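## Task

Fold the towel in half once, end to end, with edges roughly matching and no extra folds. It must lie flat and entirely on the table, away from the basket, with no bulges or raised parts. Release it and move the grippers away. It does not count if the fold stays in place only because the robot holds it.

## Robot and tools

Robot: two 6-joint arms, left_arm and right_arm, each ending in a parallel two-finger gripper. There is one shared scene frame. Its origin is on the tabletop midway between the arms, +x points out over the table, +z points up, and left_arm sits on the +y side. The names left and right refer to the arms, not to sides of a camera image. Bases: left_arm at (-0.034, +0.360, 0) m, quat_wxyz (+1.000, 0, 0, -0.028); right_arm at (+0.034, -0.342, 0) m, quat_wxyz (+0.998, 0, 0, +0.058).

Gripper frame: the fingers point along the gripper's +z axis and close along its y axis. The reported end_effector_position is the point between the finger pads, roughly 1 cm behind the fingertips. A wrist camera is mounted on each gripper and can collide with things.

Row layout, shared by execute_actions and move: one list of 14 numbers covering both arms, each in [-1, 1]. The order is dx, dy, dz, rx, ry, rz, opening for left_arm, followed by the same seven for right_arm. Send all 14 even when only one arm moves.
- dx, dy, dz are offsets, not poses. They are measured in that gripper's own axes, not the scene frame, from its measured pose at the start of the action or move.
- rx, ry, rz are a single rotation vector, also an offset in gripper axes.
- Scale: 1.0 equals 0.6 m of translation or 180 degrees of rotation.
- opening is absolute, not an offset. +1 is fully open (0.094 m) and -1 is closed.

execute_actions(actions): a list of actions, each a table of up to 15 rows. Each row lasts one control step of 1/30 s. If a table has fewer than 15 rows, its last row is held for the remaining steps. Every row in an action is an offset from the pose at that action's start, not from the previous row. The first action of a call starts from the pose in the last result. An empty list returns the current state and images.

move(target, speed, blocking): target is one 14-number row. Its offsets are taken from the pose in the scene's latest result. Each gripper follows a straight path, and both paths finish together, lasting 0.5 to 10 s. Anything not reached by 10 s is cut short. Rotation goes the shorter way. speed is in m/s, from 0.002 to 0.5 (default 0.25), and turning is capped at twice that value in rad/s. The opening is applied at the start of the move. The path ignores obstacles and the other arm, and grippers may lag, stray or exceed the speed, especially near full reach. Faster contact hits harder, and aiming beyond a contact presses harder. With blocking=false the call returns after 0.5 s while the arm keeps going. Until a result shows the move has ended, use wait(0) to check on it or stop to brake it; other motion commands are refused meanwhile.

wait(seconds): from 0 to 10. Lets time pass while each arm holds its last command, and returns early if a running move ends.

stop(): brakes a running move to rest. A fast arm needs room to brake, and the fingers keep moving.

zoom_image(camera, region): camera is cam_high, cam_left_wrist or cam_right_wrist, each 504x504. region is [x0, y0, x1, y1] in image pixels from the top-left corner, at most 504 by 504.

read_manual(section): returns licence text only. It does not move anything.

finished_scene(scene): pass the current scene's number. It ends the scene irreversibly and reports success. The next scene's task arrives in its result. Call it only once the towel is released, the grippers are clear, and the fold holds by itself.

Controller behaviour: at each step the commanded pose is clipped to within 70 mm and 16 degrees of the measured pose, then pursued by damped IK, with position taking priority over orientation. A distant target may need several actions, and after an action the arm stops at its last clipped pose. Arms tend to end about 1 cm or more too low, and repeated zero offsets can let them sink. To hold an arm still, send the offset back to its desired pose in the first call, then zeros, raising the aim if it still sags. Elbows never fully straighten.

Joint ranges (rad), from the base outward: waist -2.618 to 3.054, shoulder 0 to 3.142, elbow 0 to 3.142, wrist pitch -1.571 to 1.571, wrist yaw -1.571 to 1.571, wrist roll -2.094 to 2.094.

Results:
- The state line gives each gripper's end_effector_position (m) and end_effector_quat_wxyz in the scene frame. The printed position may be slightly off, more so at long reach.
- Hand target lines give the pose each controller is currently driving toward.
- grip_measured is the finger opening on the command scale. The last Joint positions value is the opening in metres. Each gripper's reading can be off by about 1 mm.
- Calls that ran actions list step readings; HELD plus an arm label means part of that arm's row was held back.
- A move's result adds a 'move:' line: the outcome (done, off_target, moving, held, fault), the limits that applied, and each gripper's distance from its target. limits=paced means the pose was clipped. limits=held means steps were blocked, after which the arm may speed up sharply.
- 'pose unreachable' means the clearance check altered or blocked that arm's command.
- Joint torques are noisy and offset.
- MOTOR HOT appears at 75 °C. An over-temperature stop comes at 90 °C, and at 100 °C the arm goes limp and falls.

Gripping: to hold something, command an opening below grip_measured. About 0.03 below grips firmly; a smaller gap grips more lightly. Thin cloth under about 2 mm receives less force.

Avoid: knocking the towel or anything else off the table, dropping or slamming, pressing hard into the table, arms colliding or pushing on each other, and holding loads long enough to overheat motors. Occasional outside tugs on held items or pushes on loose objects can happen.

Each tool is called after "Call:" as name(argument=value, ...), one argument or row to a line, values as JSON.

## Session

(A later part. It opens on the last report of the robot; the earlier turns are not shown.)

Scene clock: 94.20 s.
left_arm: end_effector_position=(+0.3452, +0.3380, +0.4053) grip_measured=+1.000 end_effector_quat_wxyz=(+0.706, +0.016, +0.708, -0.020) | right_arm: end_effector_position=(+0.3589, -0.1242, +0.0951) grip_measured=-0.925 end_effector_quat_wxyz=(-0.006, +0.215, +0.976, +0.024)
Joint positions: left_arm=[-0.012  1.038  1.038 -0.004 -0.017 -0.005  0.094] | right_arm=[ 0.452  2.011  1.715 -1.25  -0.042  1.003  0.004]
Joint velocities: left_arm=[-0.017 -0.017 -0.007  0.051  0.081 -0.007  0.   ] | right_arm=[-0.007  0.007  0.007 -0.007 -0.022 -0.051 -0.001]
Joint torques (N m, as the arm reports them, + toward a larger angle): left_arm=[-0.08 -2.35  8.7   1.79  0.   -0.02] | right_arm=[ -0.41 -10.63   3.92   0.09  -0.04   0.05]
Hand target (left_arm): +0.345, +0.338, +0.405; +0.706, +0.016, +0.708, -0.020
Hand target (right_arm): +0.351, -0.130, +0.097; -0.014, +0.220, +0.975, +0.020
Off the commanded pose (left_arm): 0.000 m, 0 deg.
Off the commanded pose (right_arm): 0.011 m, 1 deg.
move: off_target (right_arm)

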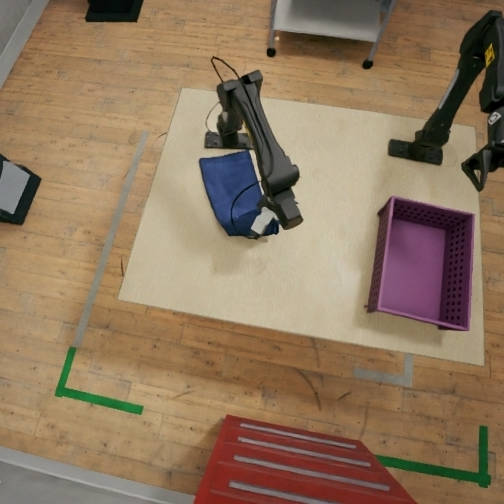

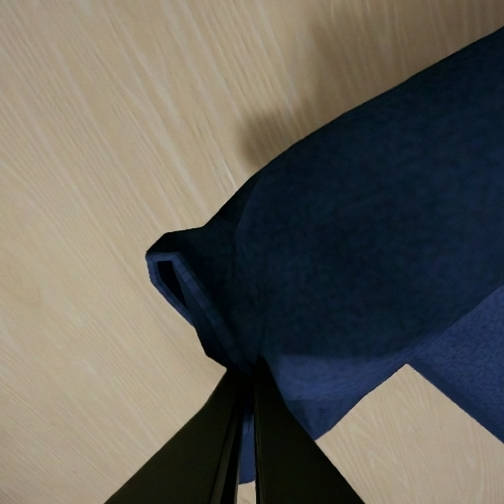

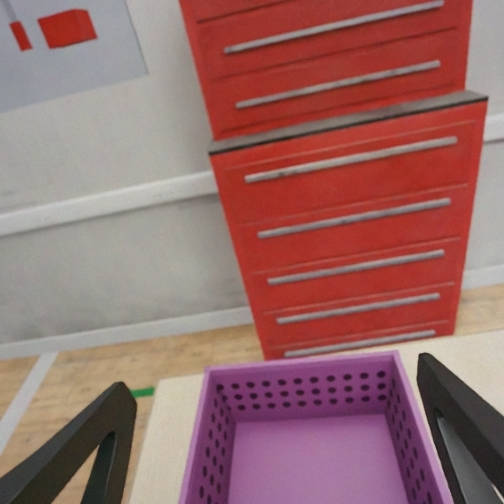

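Call:
move(
  target=[0,0,0,0,0,0,1,-0.07,0.215,0.08,0,0,0.12,-1],
  speed=0.12,
)

Call:
execute_actions(
  actions=[
    [[0,0,0,0,0,0,1,0,0,0.03,0,0,0,-1]],
    [[0,0,0,0,0,0,1,0,0,0,0,0,0,1]],
    [[0,0,0,0,0,0,1,0,0,-0.11,0,0,0,1]],
    [[0,0,0,0,0,0,1,0.11,0,-0.05,0,0,0,1]],
    [[0,0,0,0,0,0,1,0.11,0,-0.05,0,0,0,1]],
    [[0,0,0,0,0,0,1,0.11,-0.05,0,0,0,0,1]],
  ],
)

Call:
zoom_image(
  camera="cam_high",
  region=[130,150,370,300],
)

Scene clock: 107.37 s.
left_arm: end_effector_position=(+0.3452, +0.3380, +0.4053) grip_measured=+1.000 end_effector_quat_wxyz=(+0.706, +0.016, +0.708, -0.020) | right_arm: end_effector_position=(+0.4556, -0.0246, +0.0555) grip_measured=-0.925 end_effector_quat_wxyz=(+0.008, +0.396, +0.917, +0.056)
Joint positions: left_arm=[-0.012  1.038  1.038 -0.004 -0.017 -0.005  0.094] | right_arm=[ 0.512  2.724  2.793 -1.536 -0.043  1.446  0.004]
Joint velocities: left_arm=[-0.012  0.012  0.002 -0.007  0.022 -0.007  0.   ] | right_arm=[-0.002 -0.007  0.007 -0.022 -0.051 -0.066 -0.001]
Joint torques (N m, as the arm reports them, + toward a larger angle): left_arm=[-0.09 -2.26  8.69  1.78  0.02 -0.02] | right_arm=[  0.7  -11.65   7.03   0.14   0.     0.12]
Hand target (left_arm): +0.345, +0.338, +0.405; +0.706, +0.016, +0.708, -0.020
Hand target (right_arm): +0.450, -0.022, +0.051; +0.003, +0.395, +0.918, +0.047
Off the commanded pose (left_arm): 0.000 m, 0 deg.
Off the commanded pose (right_arm): 0.006 m, 4 deg.
joint sent to its limit (right arm) — the command would take joint 4 (wrist pitch) past its lower limit, so that joint was sent only as far as its limit.
move: off_target (right_arm)

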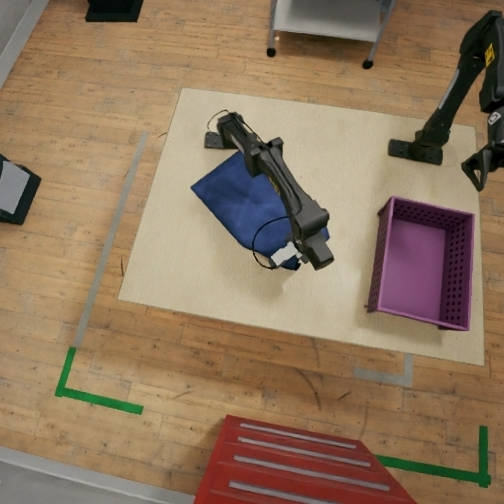

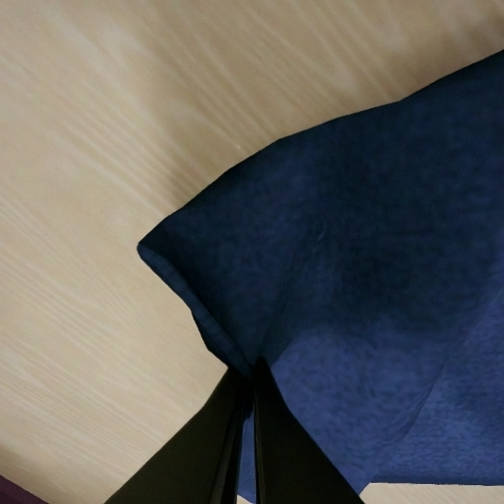

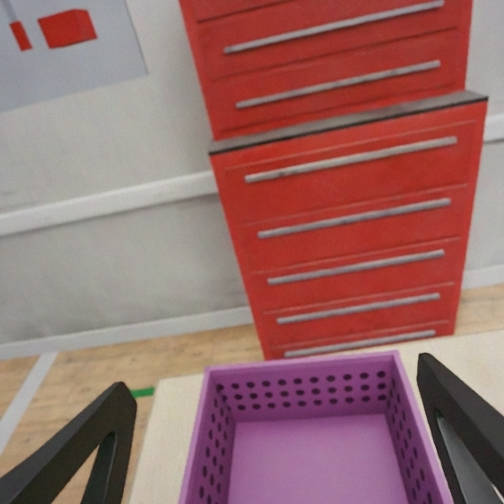

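Scene clock: 110.37 s.
left_arm: end_effector_position=(+0.3452, +0.3380, +0.4053) grip_measured=+1.000 end_effector_quat_wxyz=(+0.706, +0.016, +0.708, -0.020) | right_arm: end_effector_position=(+0.2638, +0.1062, +0.1439) grip_measured=+1.000 end_effector_quat_wxyz=(+0.015, +0.354, +0.928, +0.119)
Joint positions: left_arm=[-0.012  1.038  1.038 -0.004 -0.017 -0.005  0.094] | right_arm=[ 0.98   2.341  2.412 -1.401  0.003  1.825  0.094]
Joint velocities: left_arm=[ 0.007 -0.027 -0.017  0.022 -0.051 -0.007  0.   ] | right_arm=[-0.115 -0.139 -0.168  0.227  0.037  0.066  0.   ]
Joint torques (N m, as the arm reports them, + toward a larger angle): left_arm=[-0.07 -2.36  8.69  1.8   0.01  0.01] | right_arm=[ -0.53 -12.48   3.88   0.6    0.14   0.07]
Hand target (left_arm): +0.345, +0.338, +0.405; +0.706, +0.016, +0.708, -0.020
Hand target (right_arm): +0.275, +0.104, +0.149; +0.025, +0.367, +0.920, +0.133
Off the commanded pose (left_arm): 0.000 m, 0 deg.
Off the commanded pose (right_arm): 0.013 m, 3 deg.
Step readings (end_effector_position; steps 1 to 15: 1st action; 16 to 30: 2nd action; 31 to 45: 3rd action; 46 to 60: 4th action; 61 to 75: 5th action; 76 to 90: 6th action):
0: left_arm (+0.3452, +0.3380, +0.4053) | right_arm (+0.4556, -0.0246, +0.0555)
1: left_arm (+0.3452, +0.3380, +0.4053) | right_arm (+0.4558, -0.0245, +0.0539)
2: left_arm (+0.3452, +0.3380, +0.4053) | right_arm (+0.4567, -0.0238, +0.0525)
4: left_arm (+0.3452, +0.3380, +0.4053) | right_arm (+0.4572, -0.0234, +0.0462)
8: left_arm (+0.3452, +0.3380, +0.4053) | right_arm (+0.4551, -0.0250, +0.0322)
15: left_arm (+0.3452, +0.3380, +0.4053) | right_arm (+0.4559, -0.0244, +0.0293)
16: left_arm (+0.3452, +0.3380, +0.4053) | right_arm (+0.4561, -0.0242, +0.0296)
17: left_arm (+0.3452, +0.3380, +0.4053) | right_arm (+0.4563, -0.0240, +0.0296)
19: left_arm (+0.3452, +0.3380, +0.4053) | right_arm (+0.4565, -0.0239, +0.0297)
23: left_arm (+0.3452, +0.3380, +0.4053) | right_arm (+0.4565, -0.0239, +0.0297)
30: left_arm (+0.3452, +0.3380, +0.4053) | right_arm (+0.4565, -0.0239, +0.0297)
31: left_arm (+0.3452, +0.3380, +0.4053) | right_arm (+0.4564, -0.0240, +0.0346)
32: left_arm (+0.3452, +0.3380, +0.4053) | right_arm (+0.4550, -0.0250, +0.0390)
34: left_arm (+0.3452, +0.3380, +0.4053) | right_arm (+0.4554, -0.0247, +0.0562)
38: left_arm (+0.3452, +0.3380, +0.4053) | right_arm (+0.4573, -0.0234, +0.0895)
45: left_arm (+0.3452, +0.3380, +0.4053) | right_arm (+0.4551, -0.0250, +0.0969)
46: left_arm (+0.3452, +0.3380, +0.4053) | right_arm (+0.4530, -0.0225, +0.0992)
47: left_arm (+0.3452, +0.3380, +0.4053) | right_arm (+0.4496, -0.0195, +0.1012)
49: left_arm (+0.3452, +0.3380, +0.4053) | right_arm (+0.4369, -0.0045, +0.1091)
53: left_arm (+0.3452, +0.3380, +0.4053) | right_arm (+0.4073, +0.0280, +0.1260)
60: left_arm (+0.3452, +0.3380, +0.4053) | right_arm (+0.4037, +0.0315, +0.1309)
61: left_arm (+0.3452, +0.3380, +0.4053) | right_arm (+0.4025, +0.0325, +0.1325)
62: left_arm (+0.3452, +0.3380, +0.4053) | right_arm (+0.4000, +0.0344, +0.1342)
64: left_arm (+0.3452, +0.3380, +0.4053) | right_arm (+0.3856, +0.0476, +0.1407)
68: left_arm (+0.3452, +0.3380, +0.4053) | right_arm (+0.3489, +0.0770, +0.1520)
75: left_arm (+0.3452, +0.3380, +0.4053) | right_arm (+0.3444, +0.0803, +0.1530)
76: left_arm (+0.3452, +0.3380, +0.4053) | right_arm (+0.3428, +0.0807, +0.1521)
77: left_arm (+0.3452, +0.3380, +0.4053) | right_arm (+0.3383, +0.0804, +0.1501)
79: left_arm (+0.3452, +0.3380, +0.4053) | right_arm (+0.3170, +0.0870, +0.1457)
83: left_arm (+0.3452, +0.3380, +0.4053) | right_arm (+0.2690, +0.1046, +0.1389)
90: end_effector_position above

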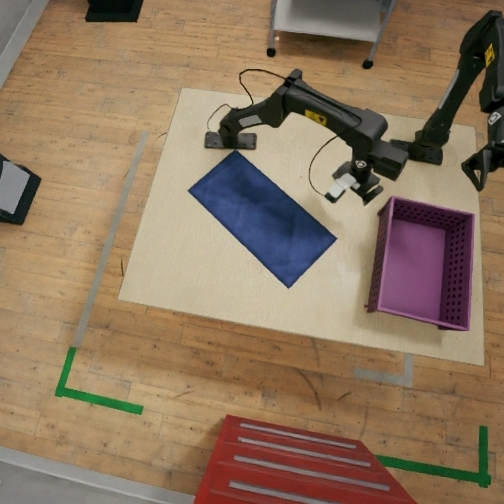

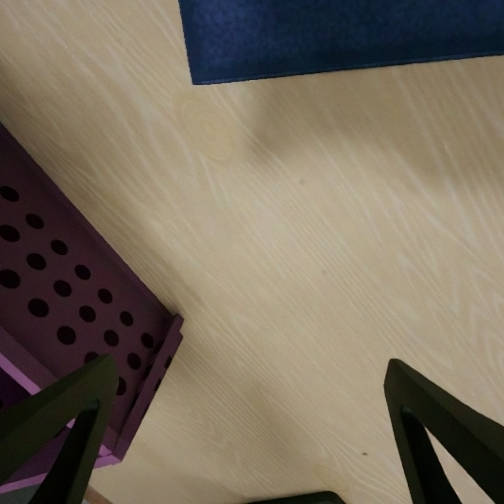

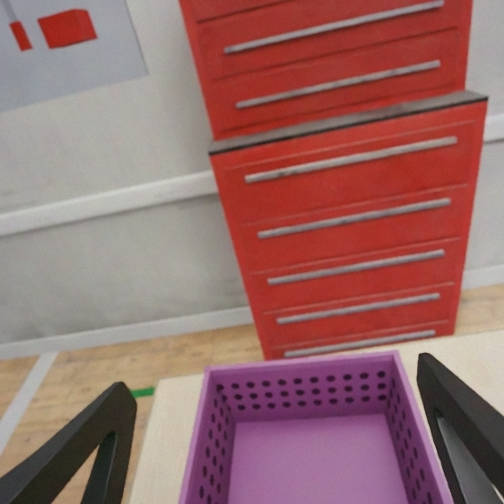

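Region (130, 150, 370, 300) of cam_high's 504x504 image, scaled by 2.100, with more detail than that image has; it fills the top 315 rows of this view, and the rest is white.

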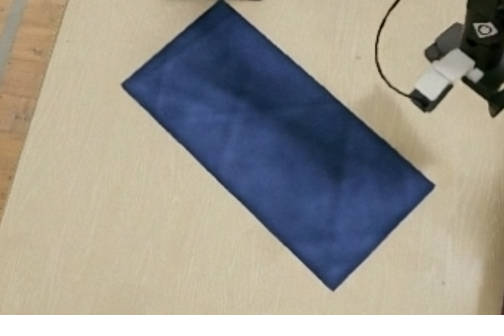

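Call:
move(
  target=[0,0,0,0,0,0,1,-0.457,-0.667,-0.05,0.075,0,-0.03,0.28],
)

Scene clock: 121.13 s.
left_arm: end_effector_position=(+0.3452, +0.3380, +0.4053) grip_measured=+1.000 end_effector_quat_wxyz=(+0.706, +0.016, +0.708, -0.020) | right_arm: end_effector_position=(+0.2149, -0.3711, +0.0710) grip_measured=+0.283 end_effector_quat_wxyz=(-0.010, +0.308, +0.951, +0.003)
Joint positions: left_arm=[-0.012  1.038  1.038 -0.004 -0.017 -0.005  0.094] | right_arm=[-0.293  1.267  0.822 -1.146 -0.009  0.449  0.06 ]
Joint velocities: left_arm=[-0.012 -0.022 -0.002  0.022  0.125  0.007  0.   ] | right_arm=[ 0.017 -0.007  0.002 -0.007 -0.007 -0.037 -0.   ]
Joint torques (N m, as the arm reports them, + toward a larger angle): left_arm=[ 0.04 -2.29  8.71  1.77  0.02 -0.01] | right_arm=[-0.91 -3.88  3.84  0.13  0.03  0.  ]
Hand target (left_arm): +0.345, +0.338, +0.405; +0.706, +0.016, +0.708, -0.020
Hand target (right_arm): +0.208, -0.373, +0.069; -0.014, +0.310, +0.951, +0.001
Off the commanded pose (left_arm): 0.000 m, 0 deg.
Off the commanded pose (right_arm): 0.012 m, 1 deg.
move: off_target (right_arm)

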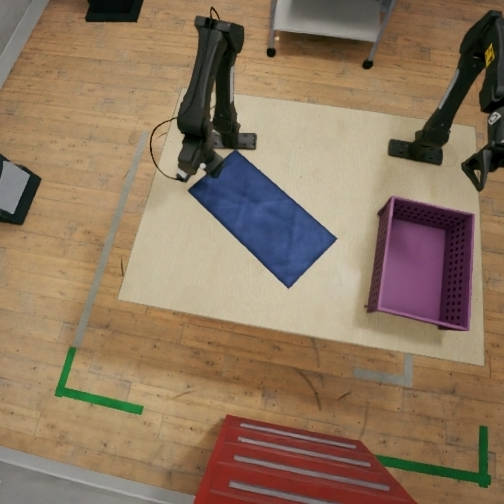

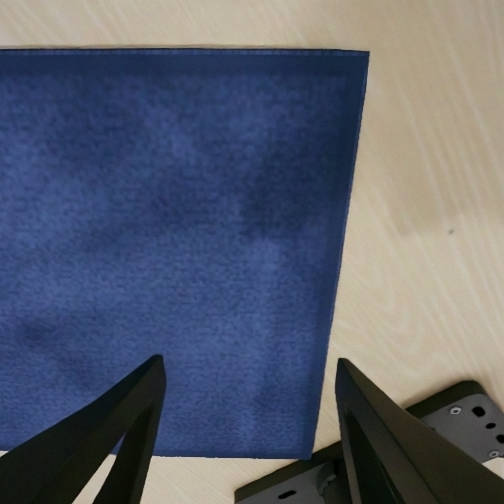

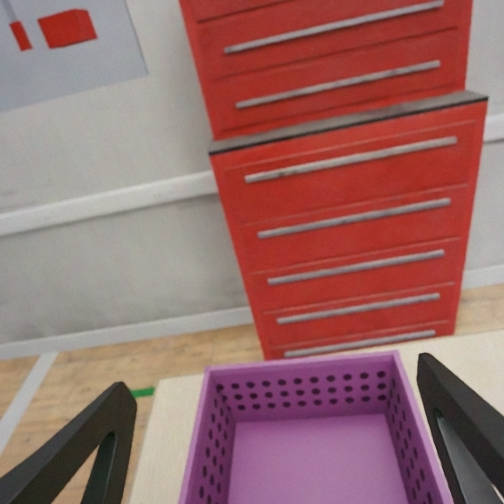

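Call:
execute_actions(
  actions=[
    [[0,0,0,0,0,0,1,0,-0.04,0.075,0,0,0,0.28]],
    [[0,0,0,0,0,0,1,0,0,0.02,0,0,0,0.28]],
  ],
)

Scene clock: 125.13 s.
left_arm: end_effector_position=(+0.3452, +0.3380, +0.4053) grip_measured=+1.000 end_effector_quat_wxyz=(+0.706, +0.016, +0.708, -0.020) | right_arm: end_effector_position=(+0.2061, -0.3890, +0.0282) grip_measured=+0.283 end_effector_quat_wxyz=(+0.009, +0.307, +0.952, +0.005)
Joint positions: left_arm=[-0.012  1.038  1.038 -0.004 -0.017 -0.005  0.094] | right_arm=[-0.401  1.261  0.641 -0.933 -0.009  0.34   0.06 ]
Joint velocities: left_arm=[-0.012  0.012  0.007 -0.007 -0.037 -0.037  0.   ] | right_arm=[-0.002  0.002 -0.012  0.007 -0.037 -0.022 -0.   ]
Joint torques (N m, as the arm reports them, + toward a larger angle): left_arm=[ 0.   -2.28  8.68  1.79  0.01  0.01] | right_arm=[ 0.03 -1.48  3.61  0.31  0.01  0.02]
Hand target (left_arm): +0.345, +0.338, +0.405; +0.706, +0.016, +0.708, -0.020
Hand target (right_arm): +0.200, -0.387, +0.020; -0.005, +0.307, +0.952, +0.004
Off the commanded pose (left_arm): 0.000 m, 0 deg.
Off the commanded pose (right_arm): 0.010 m, 2 deg.
Step readings (end_effector_position; steps 1 to 15: 1st action; 16 to 30: 2nd action):
0: left_arm (+0.3452, +0.3380, +0.4053) | right_arm (+0.2149, -0.3711, +0.0710)
1: left_arm (+0.3452, +0.3380, +0.4053) | right_arm (+0.2148, -0.3724, +0.0670)
2: left_arm (+0.3452, +0.3380, +0.4053) | right_arm (+0.2127, -0.3765, +0.0588)
4: left_arm (+0.3452, +0.3380, +0.4053) | right_arm (+0.1971, -0.3815, +0.0418)
8: left_arm (+0.3452, +0.3380, +0.4053) | right_arm (+0.1891, -0.3839, +0.0323)
15: left_arm (+0.3452, +0.3380, +0.4053) | right_arm (+0.2004, -0.3874, +0.0319)
16: left_arm (+0.3452, +0.3380, +0.4053) | right_arm (+0.2013, -0.3876, +0.0314)
17: left_arm (+0.3452, +0.3380, +0.4053) | right_arm (+0.2024, -0.3879, +0.0306)
19: left_arm (+0.3452, +0.3380, +0.4053) | right_arm (+0.2027, -0.3881, +0.0290)
23: left_arm (+0.3452, +0.3380, +0.4053) | right_arm (+0.2042, -0.3885, +0.0282)
30: end_effector_position above

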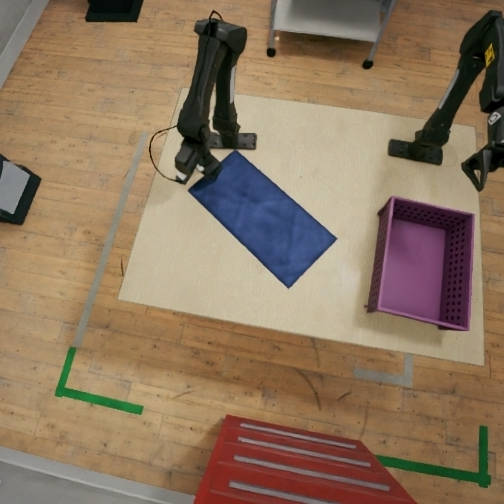

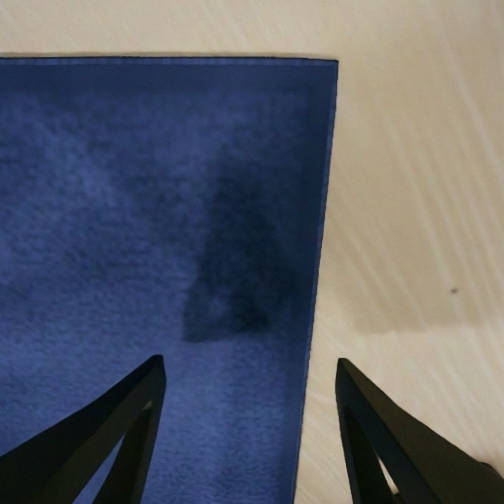

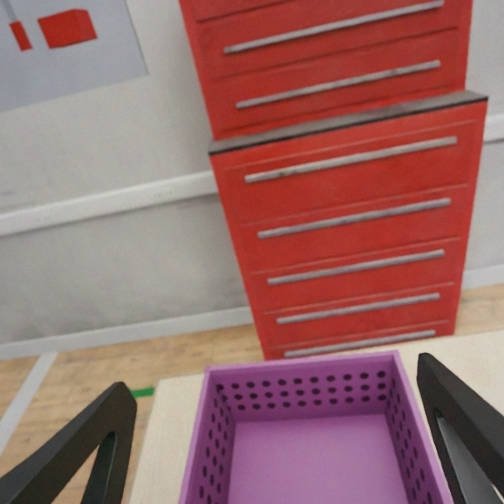

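Call:
execute_actions(
  actions=[
    [[0,0,0,0,0,0,1,0.01,0,0.035,0,0,0,0.28]],
    [[0,0,0,0,0,0,1,0.01,0,0.02,0,0,0,0.28]],
    [[0,0,0,0,0,0,1,0,0,0.03,0,0,0,-1]],
    [[0,0,0,0,0,0,1,0,0,0.0,0,0,0,-1]],
    [[0,0,0,0,0,0,1,0,0,-0.08,0,0,0,-1]],
  ],
)

Scene clock: 132.80 s.
left_arm: end_effector_position=(+0.3452, +0.3380, +0.4053) grip_measured=+1.000 end_effector_quat_wxyz=(+0.706, +0.016, +0.708, -0.020) | right_arm: end_effector_position=(+0.2128, -0.3863, +0.0518) grip_measured=-0.905 end_effector_quat_wxyz=(+0.037, +0.309, +0.950, +0.018)
Joint positions: left_arm=[-0.012  1.038  1.038 -0.004 -0.017 -0.005  0.094] | right_arm=[-0.401  1.189  0.692 -0.999 -0.034  0.346  0.004]
Joint velocities: left_arm=[-0.022 -0.002  0.022  0.022 -0.022  0.022  0.   ] | right_arm=[ 0.012 -0.017 -0.002 -0.11   0.037 -0.007 -0.002]
Joint torques (N m, as the arm reports them, + toward a larger angle): left_arm=[-0.11 -2.27  8.66  1.78  0.01  0.  ] | right_arm=[-0.56 -3.76  7.03  0.27 -0.01 -0.02]
Hand target (left_arm): +0.345, +0.338, +0.405; +0.706, +0.016, +0.708, -0.020
Hand target (right_arm): +0.214, -0.388, +0.060; +0.046, +0.310, +0.949, +0.018
Off the commanded pose (left_arm): 0.000 m, 0 deg.
Off the commanded pose (right_arm): 0.009 m, 1 deg.
Step readings (end_effector_position; steps 1 to 15: 1st action; 16 to 30: 2nd action; 31 to 45: 3rd action; 46 to 60: 4th action; 61 to 75: 5th action):
0: left_arm (+0.3452, +0.3380, +0.4053) | right_arm (+0.2064, -0.3891, +0.0282)
1: left_arm (+0.3452, +0.3380, +0.4053) | right_arm (+0.2067, -0.3892, +0.0266)
2: left_arm (+0.3452, +0.3380, +0.4053) | right_arm (+0.2070, -0.3893, +0.0236)
4: left_arm (+0.3452, +0.3380, +0.4053) | right_arm (+0.2021, -0.3879, +0.0174)
8: left_arm (+0.3452, +0.3380, +0.4053) | right_arm (+0.2001, -0.3873, +0.0139)
15: left_arm (+0.3452, +0.3380, +0.4053) | right_arm (+0.2046, -0.3886, +0.0141)
16: left_arm (+0.3452, +0.3380, +0.4053) | right_arm (+0.2050, -0.3887, +0.0133)
17: left_arm (+0.3452, +0.3380, +0.4053) | right_arm (+0.2050, -0.3886, +0.0121)
19: left_arm (+0.3452, +0.3380, +0.4053) | right_arm (+0.2056, -0.3885, +0.0120)
23: left_arm (+0.3452, +0.3380, +0.4053) | right_arm (+0.2056, -0.3885, +0.0120)
30: left_arm (+0.3452, +0.3380, +0.4053) | right_arm (+0.2056, -0.3885, +0.0120)
31: left_arm (+0.3452, +0.3380, +0.4053) | right_arm (+0.2068, -0.3881, +0.0120)
32: left_arm (+0.3452, +0.3380, +0.4053) | right_arm (+0.2101, -0.3872, +0.0122)
34: left_arm (+0.3452, +0.3380, +0.4053) | right_arm (+0.2162, -0.3880, +0.0127)
38: left_arm (+0.3452, +0.3380, +0.4053) | right_arm (+0.2181, -0.3882, +0.0129)
45: left_arm (+0.3452, +0.3380, +0.4053) | right_arm (+0.2181, -0.3882, +0.0129)
46: left_arm (+0.3452, +0.3380, +0.4053) | right_arm (+0.2179, -0.3879, +0.0129)
47: left_arm (+0.3452, +0.3380, +0.4053) | right_arm (+0.2178, -0.3879, +0.0129)
49: left_arm (+0.3452, +0.3380, +0.4053) | right_arm (+0.2178, -0.3878, +0.0129)
53: left_arm (+0.3452, +0.3380, +0.4053) | right_arm (+0.2178, -0.3878, +0.0129)
60: left_arm (+0.3452, +0.3380, +0.4053) | right_arm (+0.2178, -0.3878, +0.0129)
61: left_arm (+0.3452, +0.3380, +0.4053) | right_arm (+0.2173, -0.3878, +0.0167)
62: left_arm (+0.3452, +0.3380, +0.4053) | right_arm (+0.2167, -0.3875, +0.0234)
64: left_arm (+0.3452, +0.3380, +0.4053) | right_arm (+0.2220, -0.3890, +0.0386)
68: left_arm (+0.3452, +0.3380, +0.4053) | right_arm (+0.2245, -0.3897, +0.0528)
75: end_effector_position above

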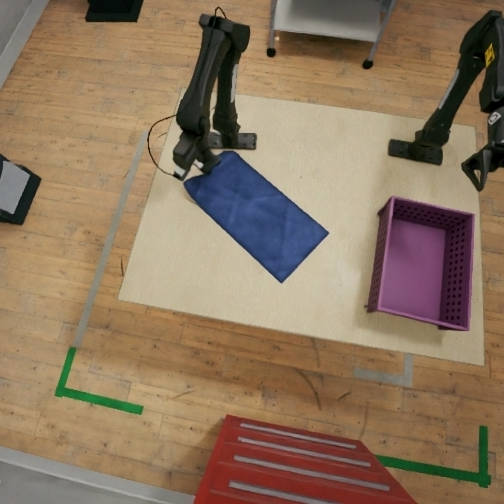

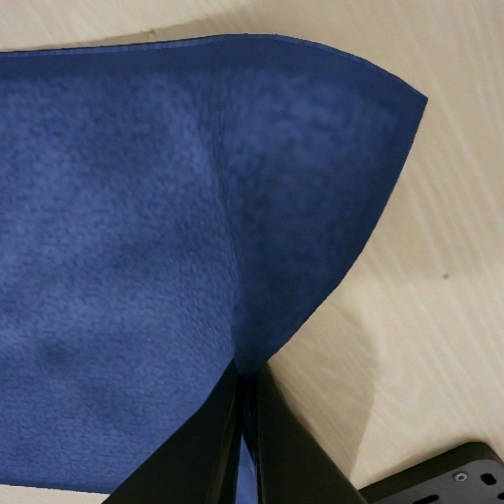

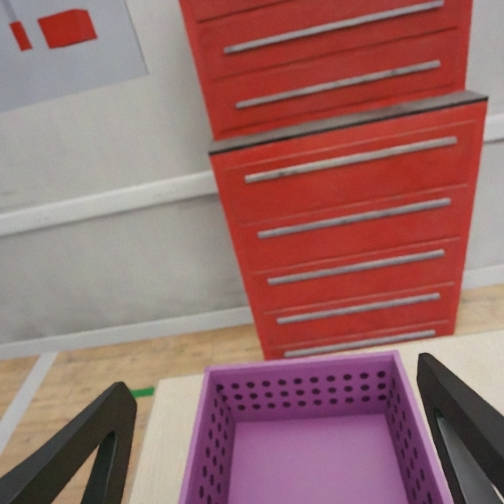

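Call:
move(
  target=[0,0,0,0,0,0,1,0,0,-0.17,0,0.02,0,-1],
  speed=0.12,
)

Call:
move(
  target=[0,0,0,0,0,0,1,0,0.25,-0.06,0,0,0,-1],
  speed=0.12,
)

Scene clock: 138.97 s.
left_arm: end_effector_position=(+0.3452, +0.3380, +0.4053) grip_measured=+1.000 end_effector_quat_wxyz=(+0.706, +0.016, +0.708, -0.020) | right_arm: end_effector_position=(+0.2037, -0.3864, +0.1490) grip_measured=-0.905 end_effector_quat_wxyz=(+0.007, +0.306, +0.952, +0.023)
Joint positions: left_arm=[-0.012  1.038  1.038 -0.004 -0.017 -0.005  0.094] | right_arm=[-0.428  1.189  1.083 -1.45  -0.046  0.31   0.004]
Joint velocities: left_arm=[-0.002  0.007 -0.007 -0.022  0.007  0.051  0.   ] | right_arm=[-0.002  0.007 -0.012  0.11  -0.022  0.007 -0.   ]
Joint torques (N m, as the arm reports them, + toward a larger angle): left_arm=[-0.07 -2.31  8.77  1.74  0.02  0.  ] | right_arm=[-0.8  -1.59  7.19  0.12 -0.1  -0.03]
Hand target (left_arm): +0.345, +0.338, +0.405; +0.706, +0.016, +0.708, -0.020
Hand target (right_arm): +0.206, -0.388, +0.153; +0.007, +0.309, +0.951, +0.027
Off the commanded pose (left_arm): 0.000 m, 0 deg.
Off the commanded pose (right_arm): 0.005 m, 1 deg.
move: done

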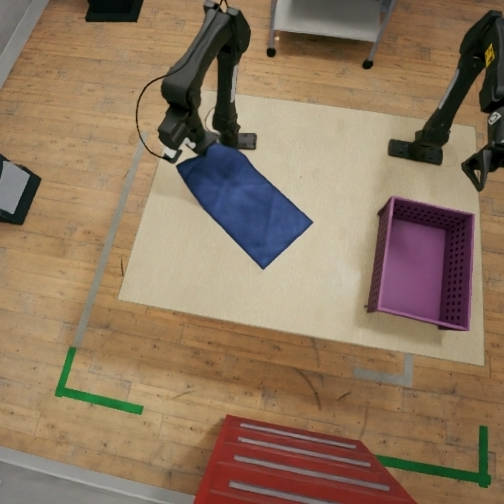

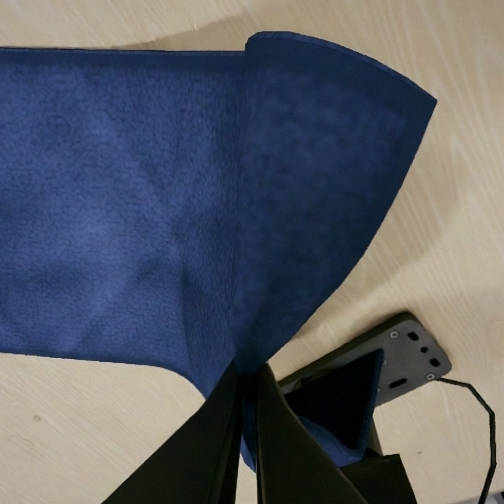

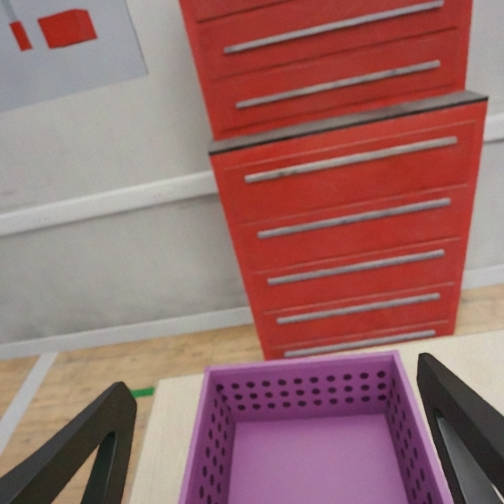

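Scene clock: 140.80 s.
left_arm: end_effector_position=(+0.3452, +0.3380, +0.4053) grip_measured=+1.000 end_effector_quat_wxyz=(+0.706, +0.016, +0.708, -0.020) | right_arm: end_effector_position=(+0.2868, -0.2669, +0.1897) grip_measured=-0.905 end_effector_quat_wxyz=(+0.005, +0.307, +0.951, +0.032)
Joint positions: left_arm=[-0.012  1.038  1.038 -0.004 -0.017 -0.005  0.094] | right_arm=[ 0.134  1.52   1.501 -1.509 -0.048  0.876  0.004]
Joint velocities: left_arm=[-0.007  0.007 -0.017 -0.007  0.051  0.037  0.   ] | right_arm=[ 0.012 -0.007 -0.007 -0.051  0.051 -0.051 -0.   ]
Joint torques (N m, as the arm reports them, + toward a larger angle): left_arm=[-0.1  -2.18  8.62  1.79  0.01  0.01] | right_arm=[ 0.73 -3.91  7.35  0.18  0.03  0.08]
Hand target (left_arm): +0.345, +0.338, +0.405; +0.706, +0.016, +0.708, -0.020
Hand target (right_arm): +0.289, -0.265, +0.192; +0.006, +0.306, +0.952, +0.028
Off the commanded pose (left_arm): 0.000 m, 0 deg.
Off the commanded pose (right_arm): 0.004 m, 1 deg.
move: done

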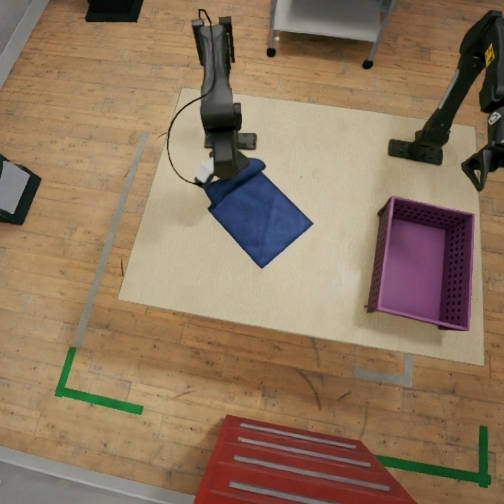

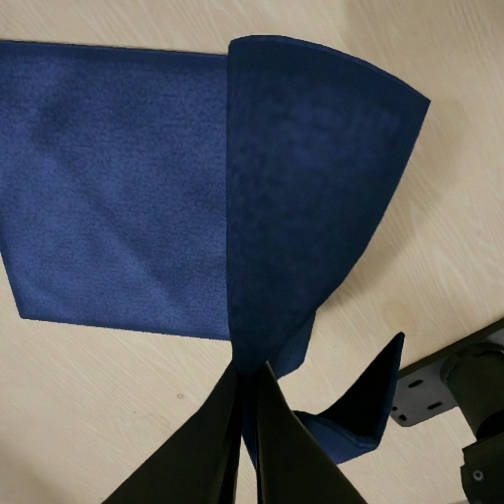

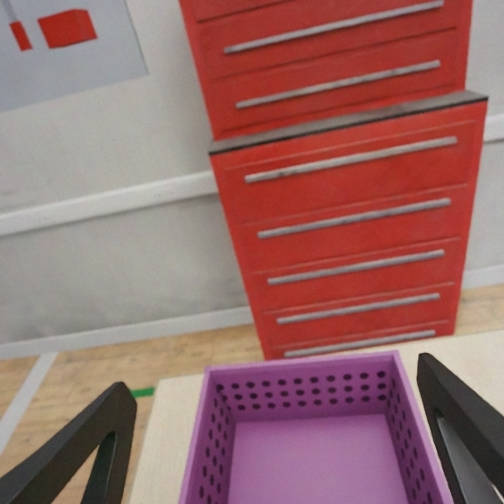

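Call:
move(
  target=[0,0,0,0,0,0,1, 0,0.22,0.17,0,0,0,-1],
  speed=0.12,
)

Scene clock: 158.87 s.
left_arm: end_effector_position=(+0.3452, +0.3380, +0.4053) grip_measured=+1.000 end_effector_quat_wxyz=(+0.706, +0.016, +0.708, -0.020) | right_arm: end_effector_position=(+0.3587, -0.1592, +0.0941) grip_measured=-0.905 end_effector_quat_wxyz=(-0.004, +0.308, +0.951, +0.030)
Joint positions: left_arm=[-0.012  1.038  1.038 -0.004 -0.017 -0.005  0.094] | right_arm=[ 0.37   1.926  1.591 -1.198 -0.048  1.114  0.004]
Joint velocities: left_arm=[-0.012 -0.007 -0.007  0.007  0.037  0.022  0.   ] | right_arm=[-0.022  0.002 -0.002 -0.007  0.051  0.037  0.   ]
Joint torques (N m, as the arm reports them, + toward a larger angle): left_arm=[-0.09 -2.2   8.69  1.77  0.    0.01] | right_arm=[ 0.64 -7.61  7.44  0.28  0.03  0.12]
Hand target (left_arm): +0.345, +0.338, +0.405; +0.706, +0.016, +0.708, -0.020
Hand target (right_arm): +0.365, -0.154, +0.096; +0.004, +0.307, +0.951, +0.034
Off the commanded pose (left_arm): 0.000 m, 0 deg.
Off the commanded pose (right_arm): 0.010 m, 1 deg.
move: done

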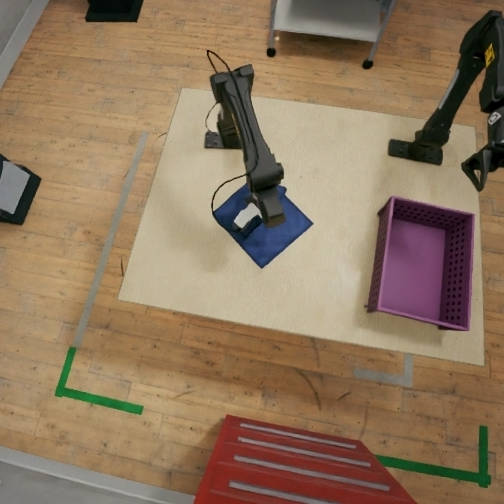

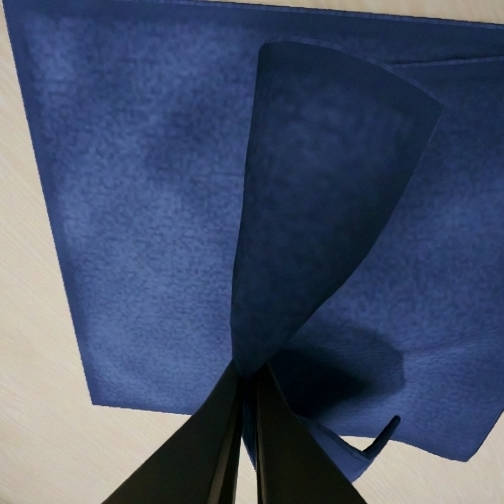

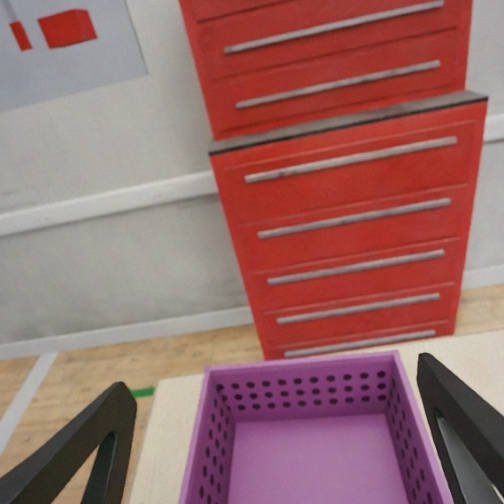

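Call:
move(
  target=[0,0,0,0,0,0,1, 0,0.09,0.03,0,0,0,-1],
  speed=0.1,
)

Scene clock: 162.73 s.
left_arm: end_effector_position=(+0.3452, +0.3380, +0.4053) grip_measured=+1.000 end_effector_quat_wxyz=(+0.706, +0.016, +0.708, -0.020) | right_arm: end_effector_position=(+0.3902, -0.1185, +0.0790) grip_measured=-0.905 end_effector_quat_wxyz=(-0.002, +0.309, +0.950, +0.034)
Joint positions: left_arm=[-0.012  1.038  1.038 -0.004 -0.017 -0.005  0.094] | right_arm=[ 0.421  2.113  1.802 -1.211 -0.048  1.167  0.004]
Joint velocities: left_arm=[-0.002  0.007  0.017  0.051  0.007 -0.051  0.   ] | right_arm=[-0.012 -0.002  0.022 -0.022  0.007  0.066  0.001]
Joint torques (N m, as the arm reports them, + toward a larger angle): left_arm=[-0.04 -2.16  8.67  1.77  0.02 -0.02] | right_arm=[ 0.67 -8.78  7.46  0.14  0.01  0.09]
Hand target (left_arm): +0.345, +0.338, +0.405; +0.706, +0.016, +0.708, -0.020
Hand target (right_arm): +0.390, -0.114, +0.079; -0.004, +0.308, +0.951, +0.031
Off the commanded pose (left_arm): 0.000 m, 0 deg.
Off the commanded pose (right_arm): 0.004 m, 1 deg.
move: done

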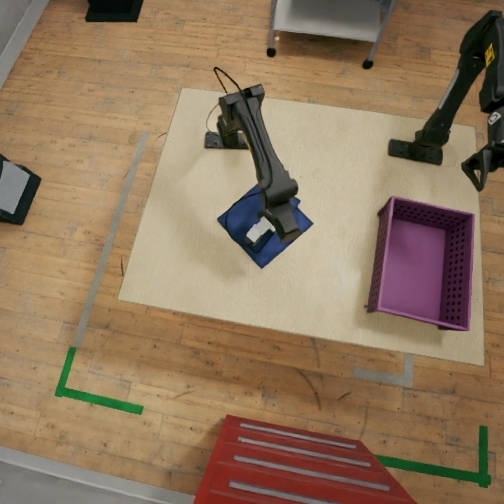

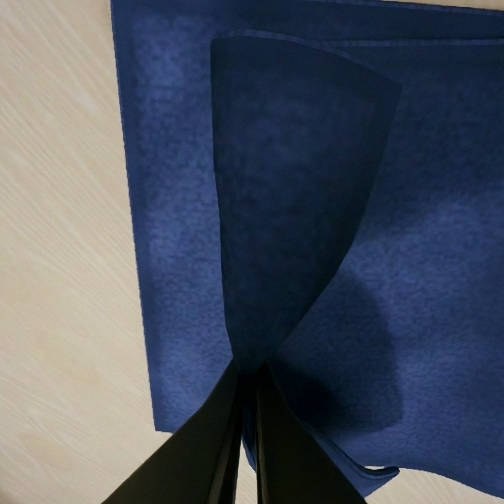

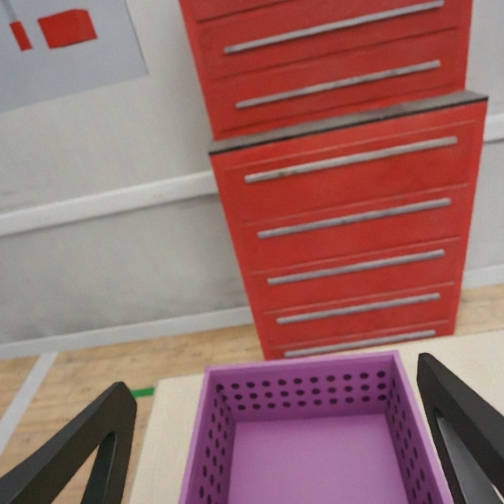

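Call:
move(
  target=[0,0,0,0,0,0,1, -0.025,0.085,0.06,0.25,0,0,-1],
  speed=0.2,
)

Call:
move(
  target=[0,0,0,0,0,0,1, 0,0,0,0,0,0,1],
)

Call:
move(
  target=[0,0,0,0,0,0,1, 0,0,-0.15,0,0,0,1],
  speed=0.12,
)

Call:
move(
  target=[0,0,0,0,0,0,1, 0.1,-0.3,-0.25,-0.25,0,0,1],
)

Scene clock: 171.13 s.
left_arm: end_effector_position=(+0.3452, +0.3380, +0.4053) grip_measured=+1.000 end_effector_quat_wxyz=(+0.706, +0.016, +0.708, -0.020) | right_arm: end_effector_position=(+0.4313, -0.0864, +0.0480) grip_measured=-0.905 end_effector_quat_wxyz=(+0.041, +0.288, +0.953, -0.086)
Joint positions: left_arm=[-0.012  1.038  1.038 -0.004 -0.017 -0.005  0.094] | right_arm=[ 0.516  2.577  2.468 -1.551  0.169  1.228  0.004]
Joint velocities: left_arm=[-0.002 -0.002  0.002 -0.022  0.022  0.066  0.   ] | right_arm=[-0.012  0.002 -0.012  0.007  0.081 -0.007  0.001]
Joint torques (N m, as the arm reports them, + toward a larger angle): left_arm=[ 0.   -2.23  8.61  1.77  0.02 -0.01] | right_arm=[  0.82 -11.     7.17  -0.05   0.27   0.07]
Hand target (left_arm): +0.345, +0.338, +0.405; +0.706, +0.016, +0.708, -0.020
Hand target (right_arm): +0.432, -0.084, +0.045; +0.050, +0.283, +0.953, -0.094
Off the commanded pose (left_arm): 0.000 m, 0 deg.
Off the commanded pose (right_arm): 0.004 m, 35 deg; orientation clipped at the last step of the last action.
joint sent to its limit (right arm) — the command would take joint 4 (wrist pitch) past its lower limit, so that joint was sent only as far as its limit.
move: off_target (right_arm); limits=paced

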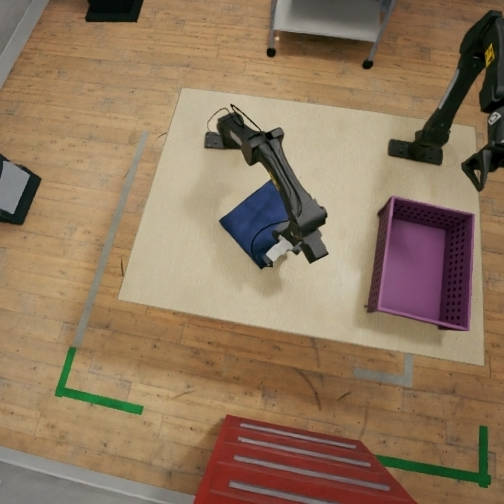

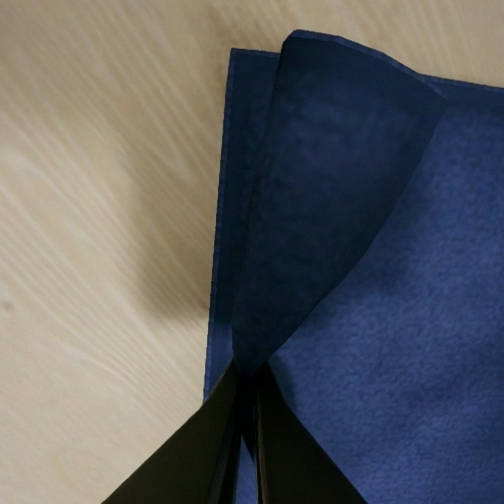

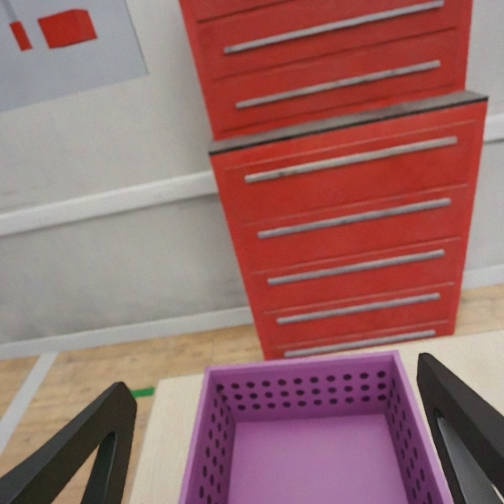

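Scene clock: 171.63 s.
left_arm: end_effector_position=(+0.3452, +0.3380, +0.4053) grip_measured=+1.000 end_effector_quat_wxyz=(+0.706, +0.016, +0.708, -0.020) | right_arm: end_effector_position=(+0.4314, -0.0864, +0.0480) grip_measured=+1.000 end_effector_quat_wxyz=(+0.041, +0.288, +0.953, -0.086)
Joint positions: left_arm=[-0.012  1.038  1.038 -0.004 -0.017 -0.005  0.094] | right_arm=[ 0.516  2.577  2.468 -1.551  0.17   1.228  0.094]
Joint velocities: left_arm=[-0.012 -0.002 -0.012 -0.007 -0.007  0.022  0.   ] | right_arm=[ 0.002  0.012 -0.002 -0.037 -0.007 -0.037  0.   ]
Joint torques (N m, as the arm reports them, + toward a larger angle): left_arm=[-0.07 -2.29  8.68  1.78 -0.01 -0.02] | right_arm=[ -0.03 -12.47   5.26   0.04   0.09   0.04]
Hand target (left_arm): +0.345, +0.338, +0.405; +0.706, +0.016, +0.708, -0.020
Hand target (right_arm): +0.431, -0.086, +0.048; +0.041, +0.288, +0.953, -0.086
Off the commanded pose (left_arm): 0.000 m, 0 deg.
Off the commanded pose (right_arm): 0.000 m, 0 deg.
move: done

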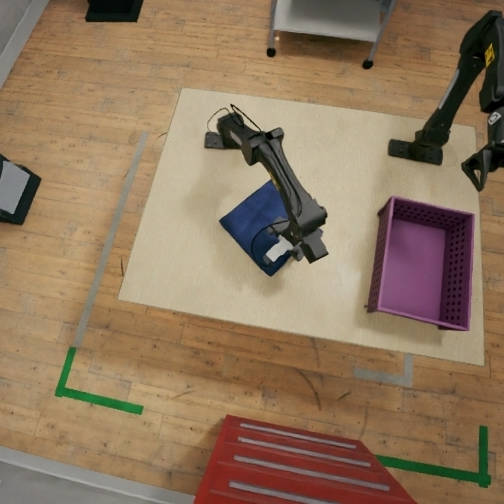

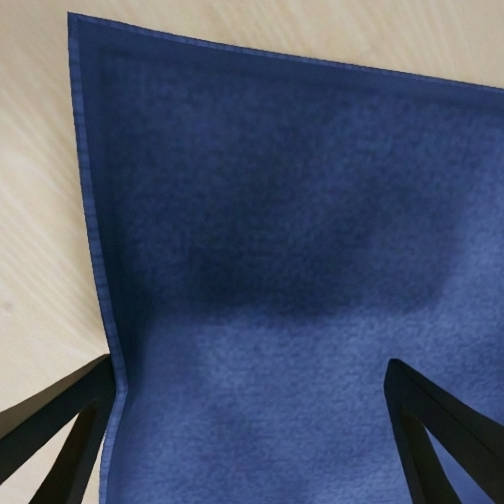

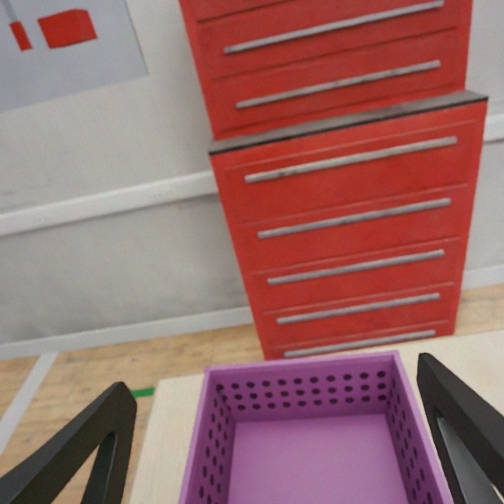

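Scene clock: 172.73 s.
left_arm: end_effector_position=(+0.3452, +0.3380, +0.4053) grip_measured=+1.000 end_effector_quat_wxyz=(+0.706, +0.016, +0.708, -0.020) | right_arm: end_effector_position=(+0.4295, -0.0736, +0.1242) grip_measured=+1.000 end_effector_quat_wxyz=(+0.092, +0.284, +0.954, -0.018)
Joint positions: left_arm=[-0.012  1.038  1.038 -0.004 -0.017 -0.005  0.094] | right_arm=[ 0.54   2.409  2.468 -1.551  0.17   1.228  0.094]
Joint velocities: left_arm=[-0.022 -0.017 -0.002  0.022 -0.022  0.007  0.   ] | right_arm=[ 0.022 -0.017 -0.002 -0.022  0.022 -0.022  0.   ]
Joint torques (N m, as the arm reports them, + toward a larger angle): left_arm=[-0.05 -2.21  8.7   1.78  0.01 -0.02] | right_arm=[  0.67 -12.52   7.18   0.25   0.16   0.04]
Hand target (left_arm): +0.345, +0.338, +0.405; +0.706, +0.016, +0.708, -0.020
Hand target (right_arm): +0.429, -0.069, +0.136; +0.102, +0.280, +0.955, -0.008
Off the commanded pose (left_arm): 0.000 m, 0 deg.
Off the commanded pose (right_arm): 0.013 m, 10 deg.
joint sent to its limit (right arm) — the command would take joint 4 (wrist pitch) past its lower limit, so that joint was sent only as far as its limit.
move: off_target (right_arm)

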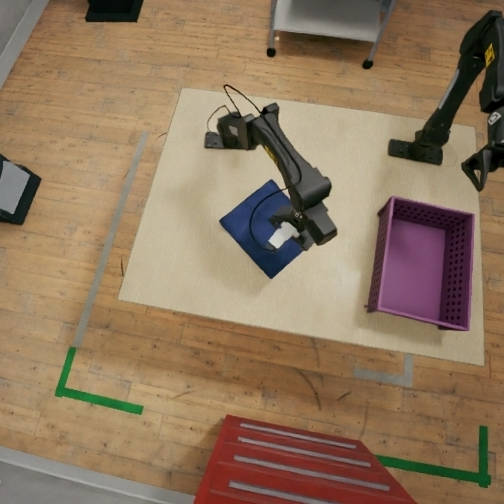

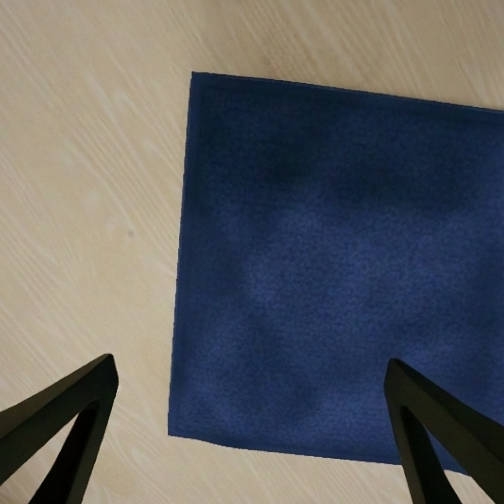

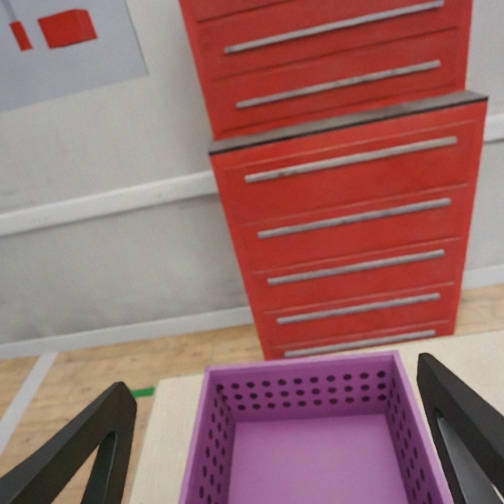

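Scene clock: 174.90 s.
left_arm: end_effector_position=(+0.3452, +0.3380, +0.4053) grip_measured=+1.000 end_effector_quat_wxyz=(+0.706, +0.016, +0.708, -0.020) | right_arm: end_effector_position=(+0.2624, -0.1759, +0.2676) grip_measured=+1.000 end_effector_quat_wxyz=(+0.197, +0.226, +0.886, +0.353)
Joint positions: left_arm=[-0.012  1.038  1.038 -0.004 -0.017 -0.005  0.094] | right_arm=[ 0.349  0.976  1.141 -0.934 -0.253  1.072  0.094]
Joint velocities: left_arm=[ 0.012 -0.002 -0.012  0.051  0.066  0.081  0.   ] | right_arm=[-0.032 -0.007  0.002 -0.066 -0.051 -0.037  0.   ]
Joint torques (N m, as the arm reports them, + toward a larger angle): left_arm=[ 0.04 -2.21  8.73  1.78  0.01  0.  ] | right_arm=[-0.88 -2.3   4.06  1.31 -0.13 -0.08]
Hand target (left_arm): +0.345, +0.338, +0.405; +0.706, +0.016, +0.708, -0.020
Hand target (right_arm): +0.259, -0.180, +0.260; +0.192, +0.227, +0.889, +0.348
Off the commanded pose (left_arm): 0.000 m, 0 deg.
Off the commanded pose (right_arm): 0.012 m, 1 deg.
move: off_target (right_arm)

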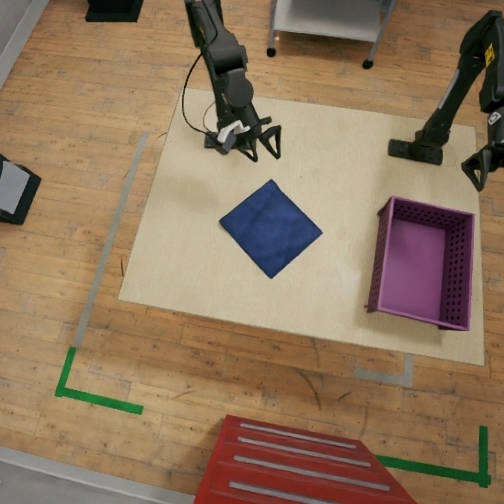

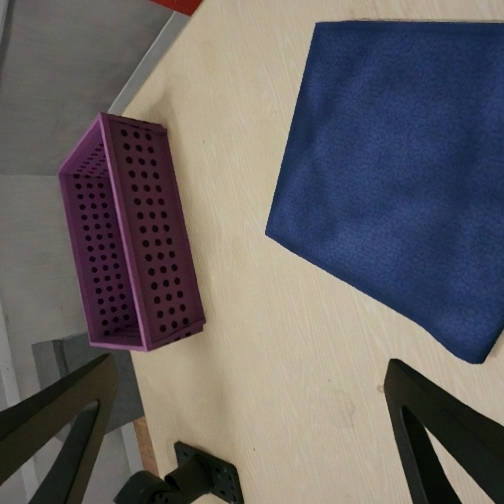

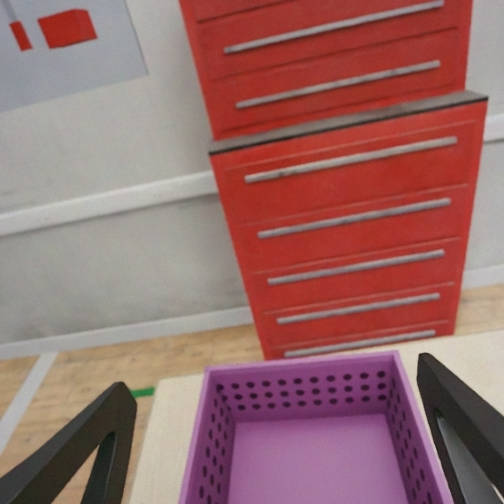

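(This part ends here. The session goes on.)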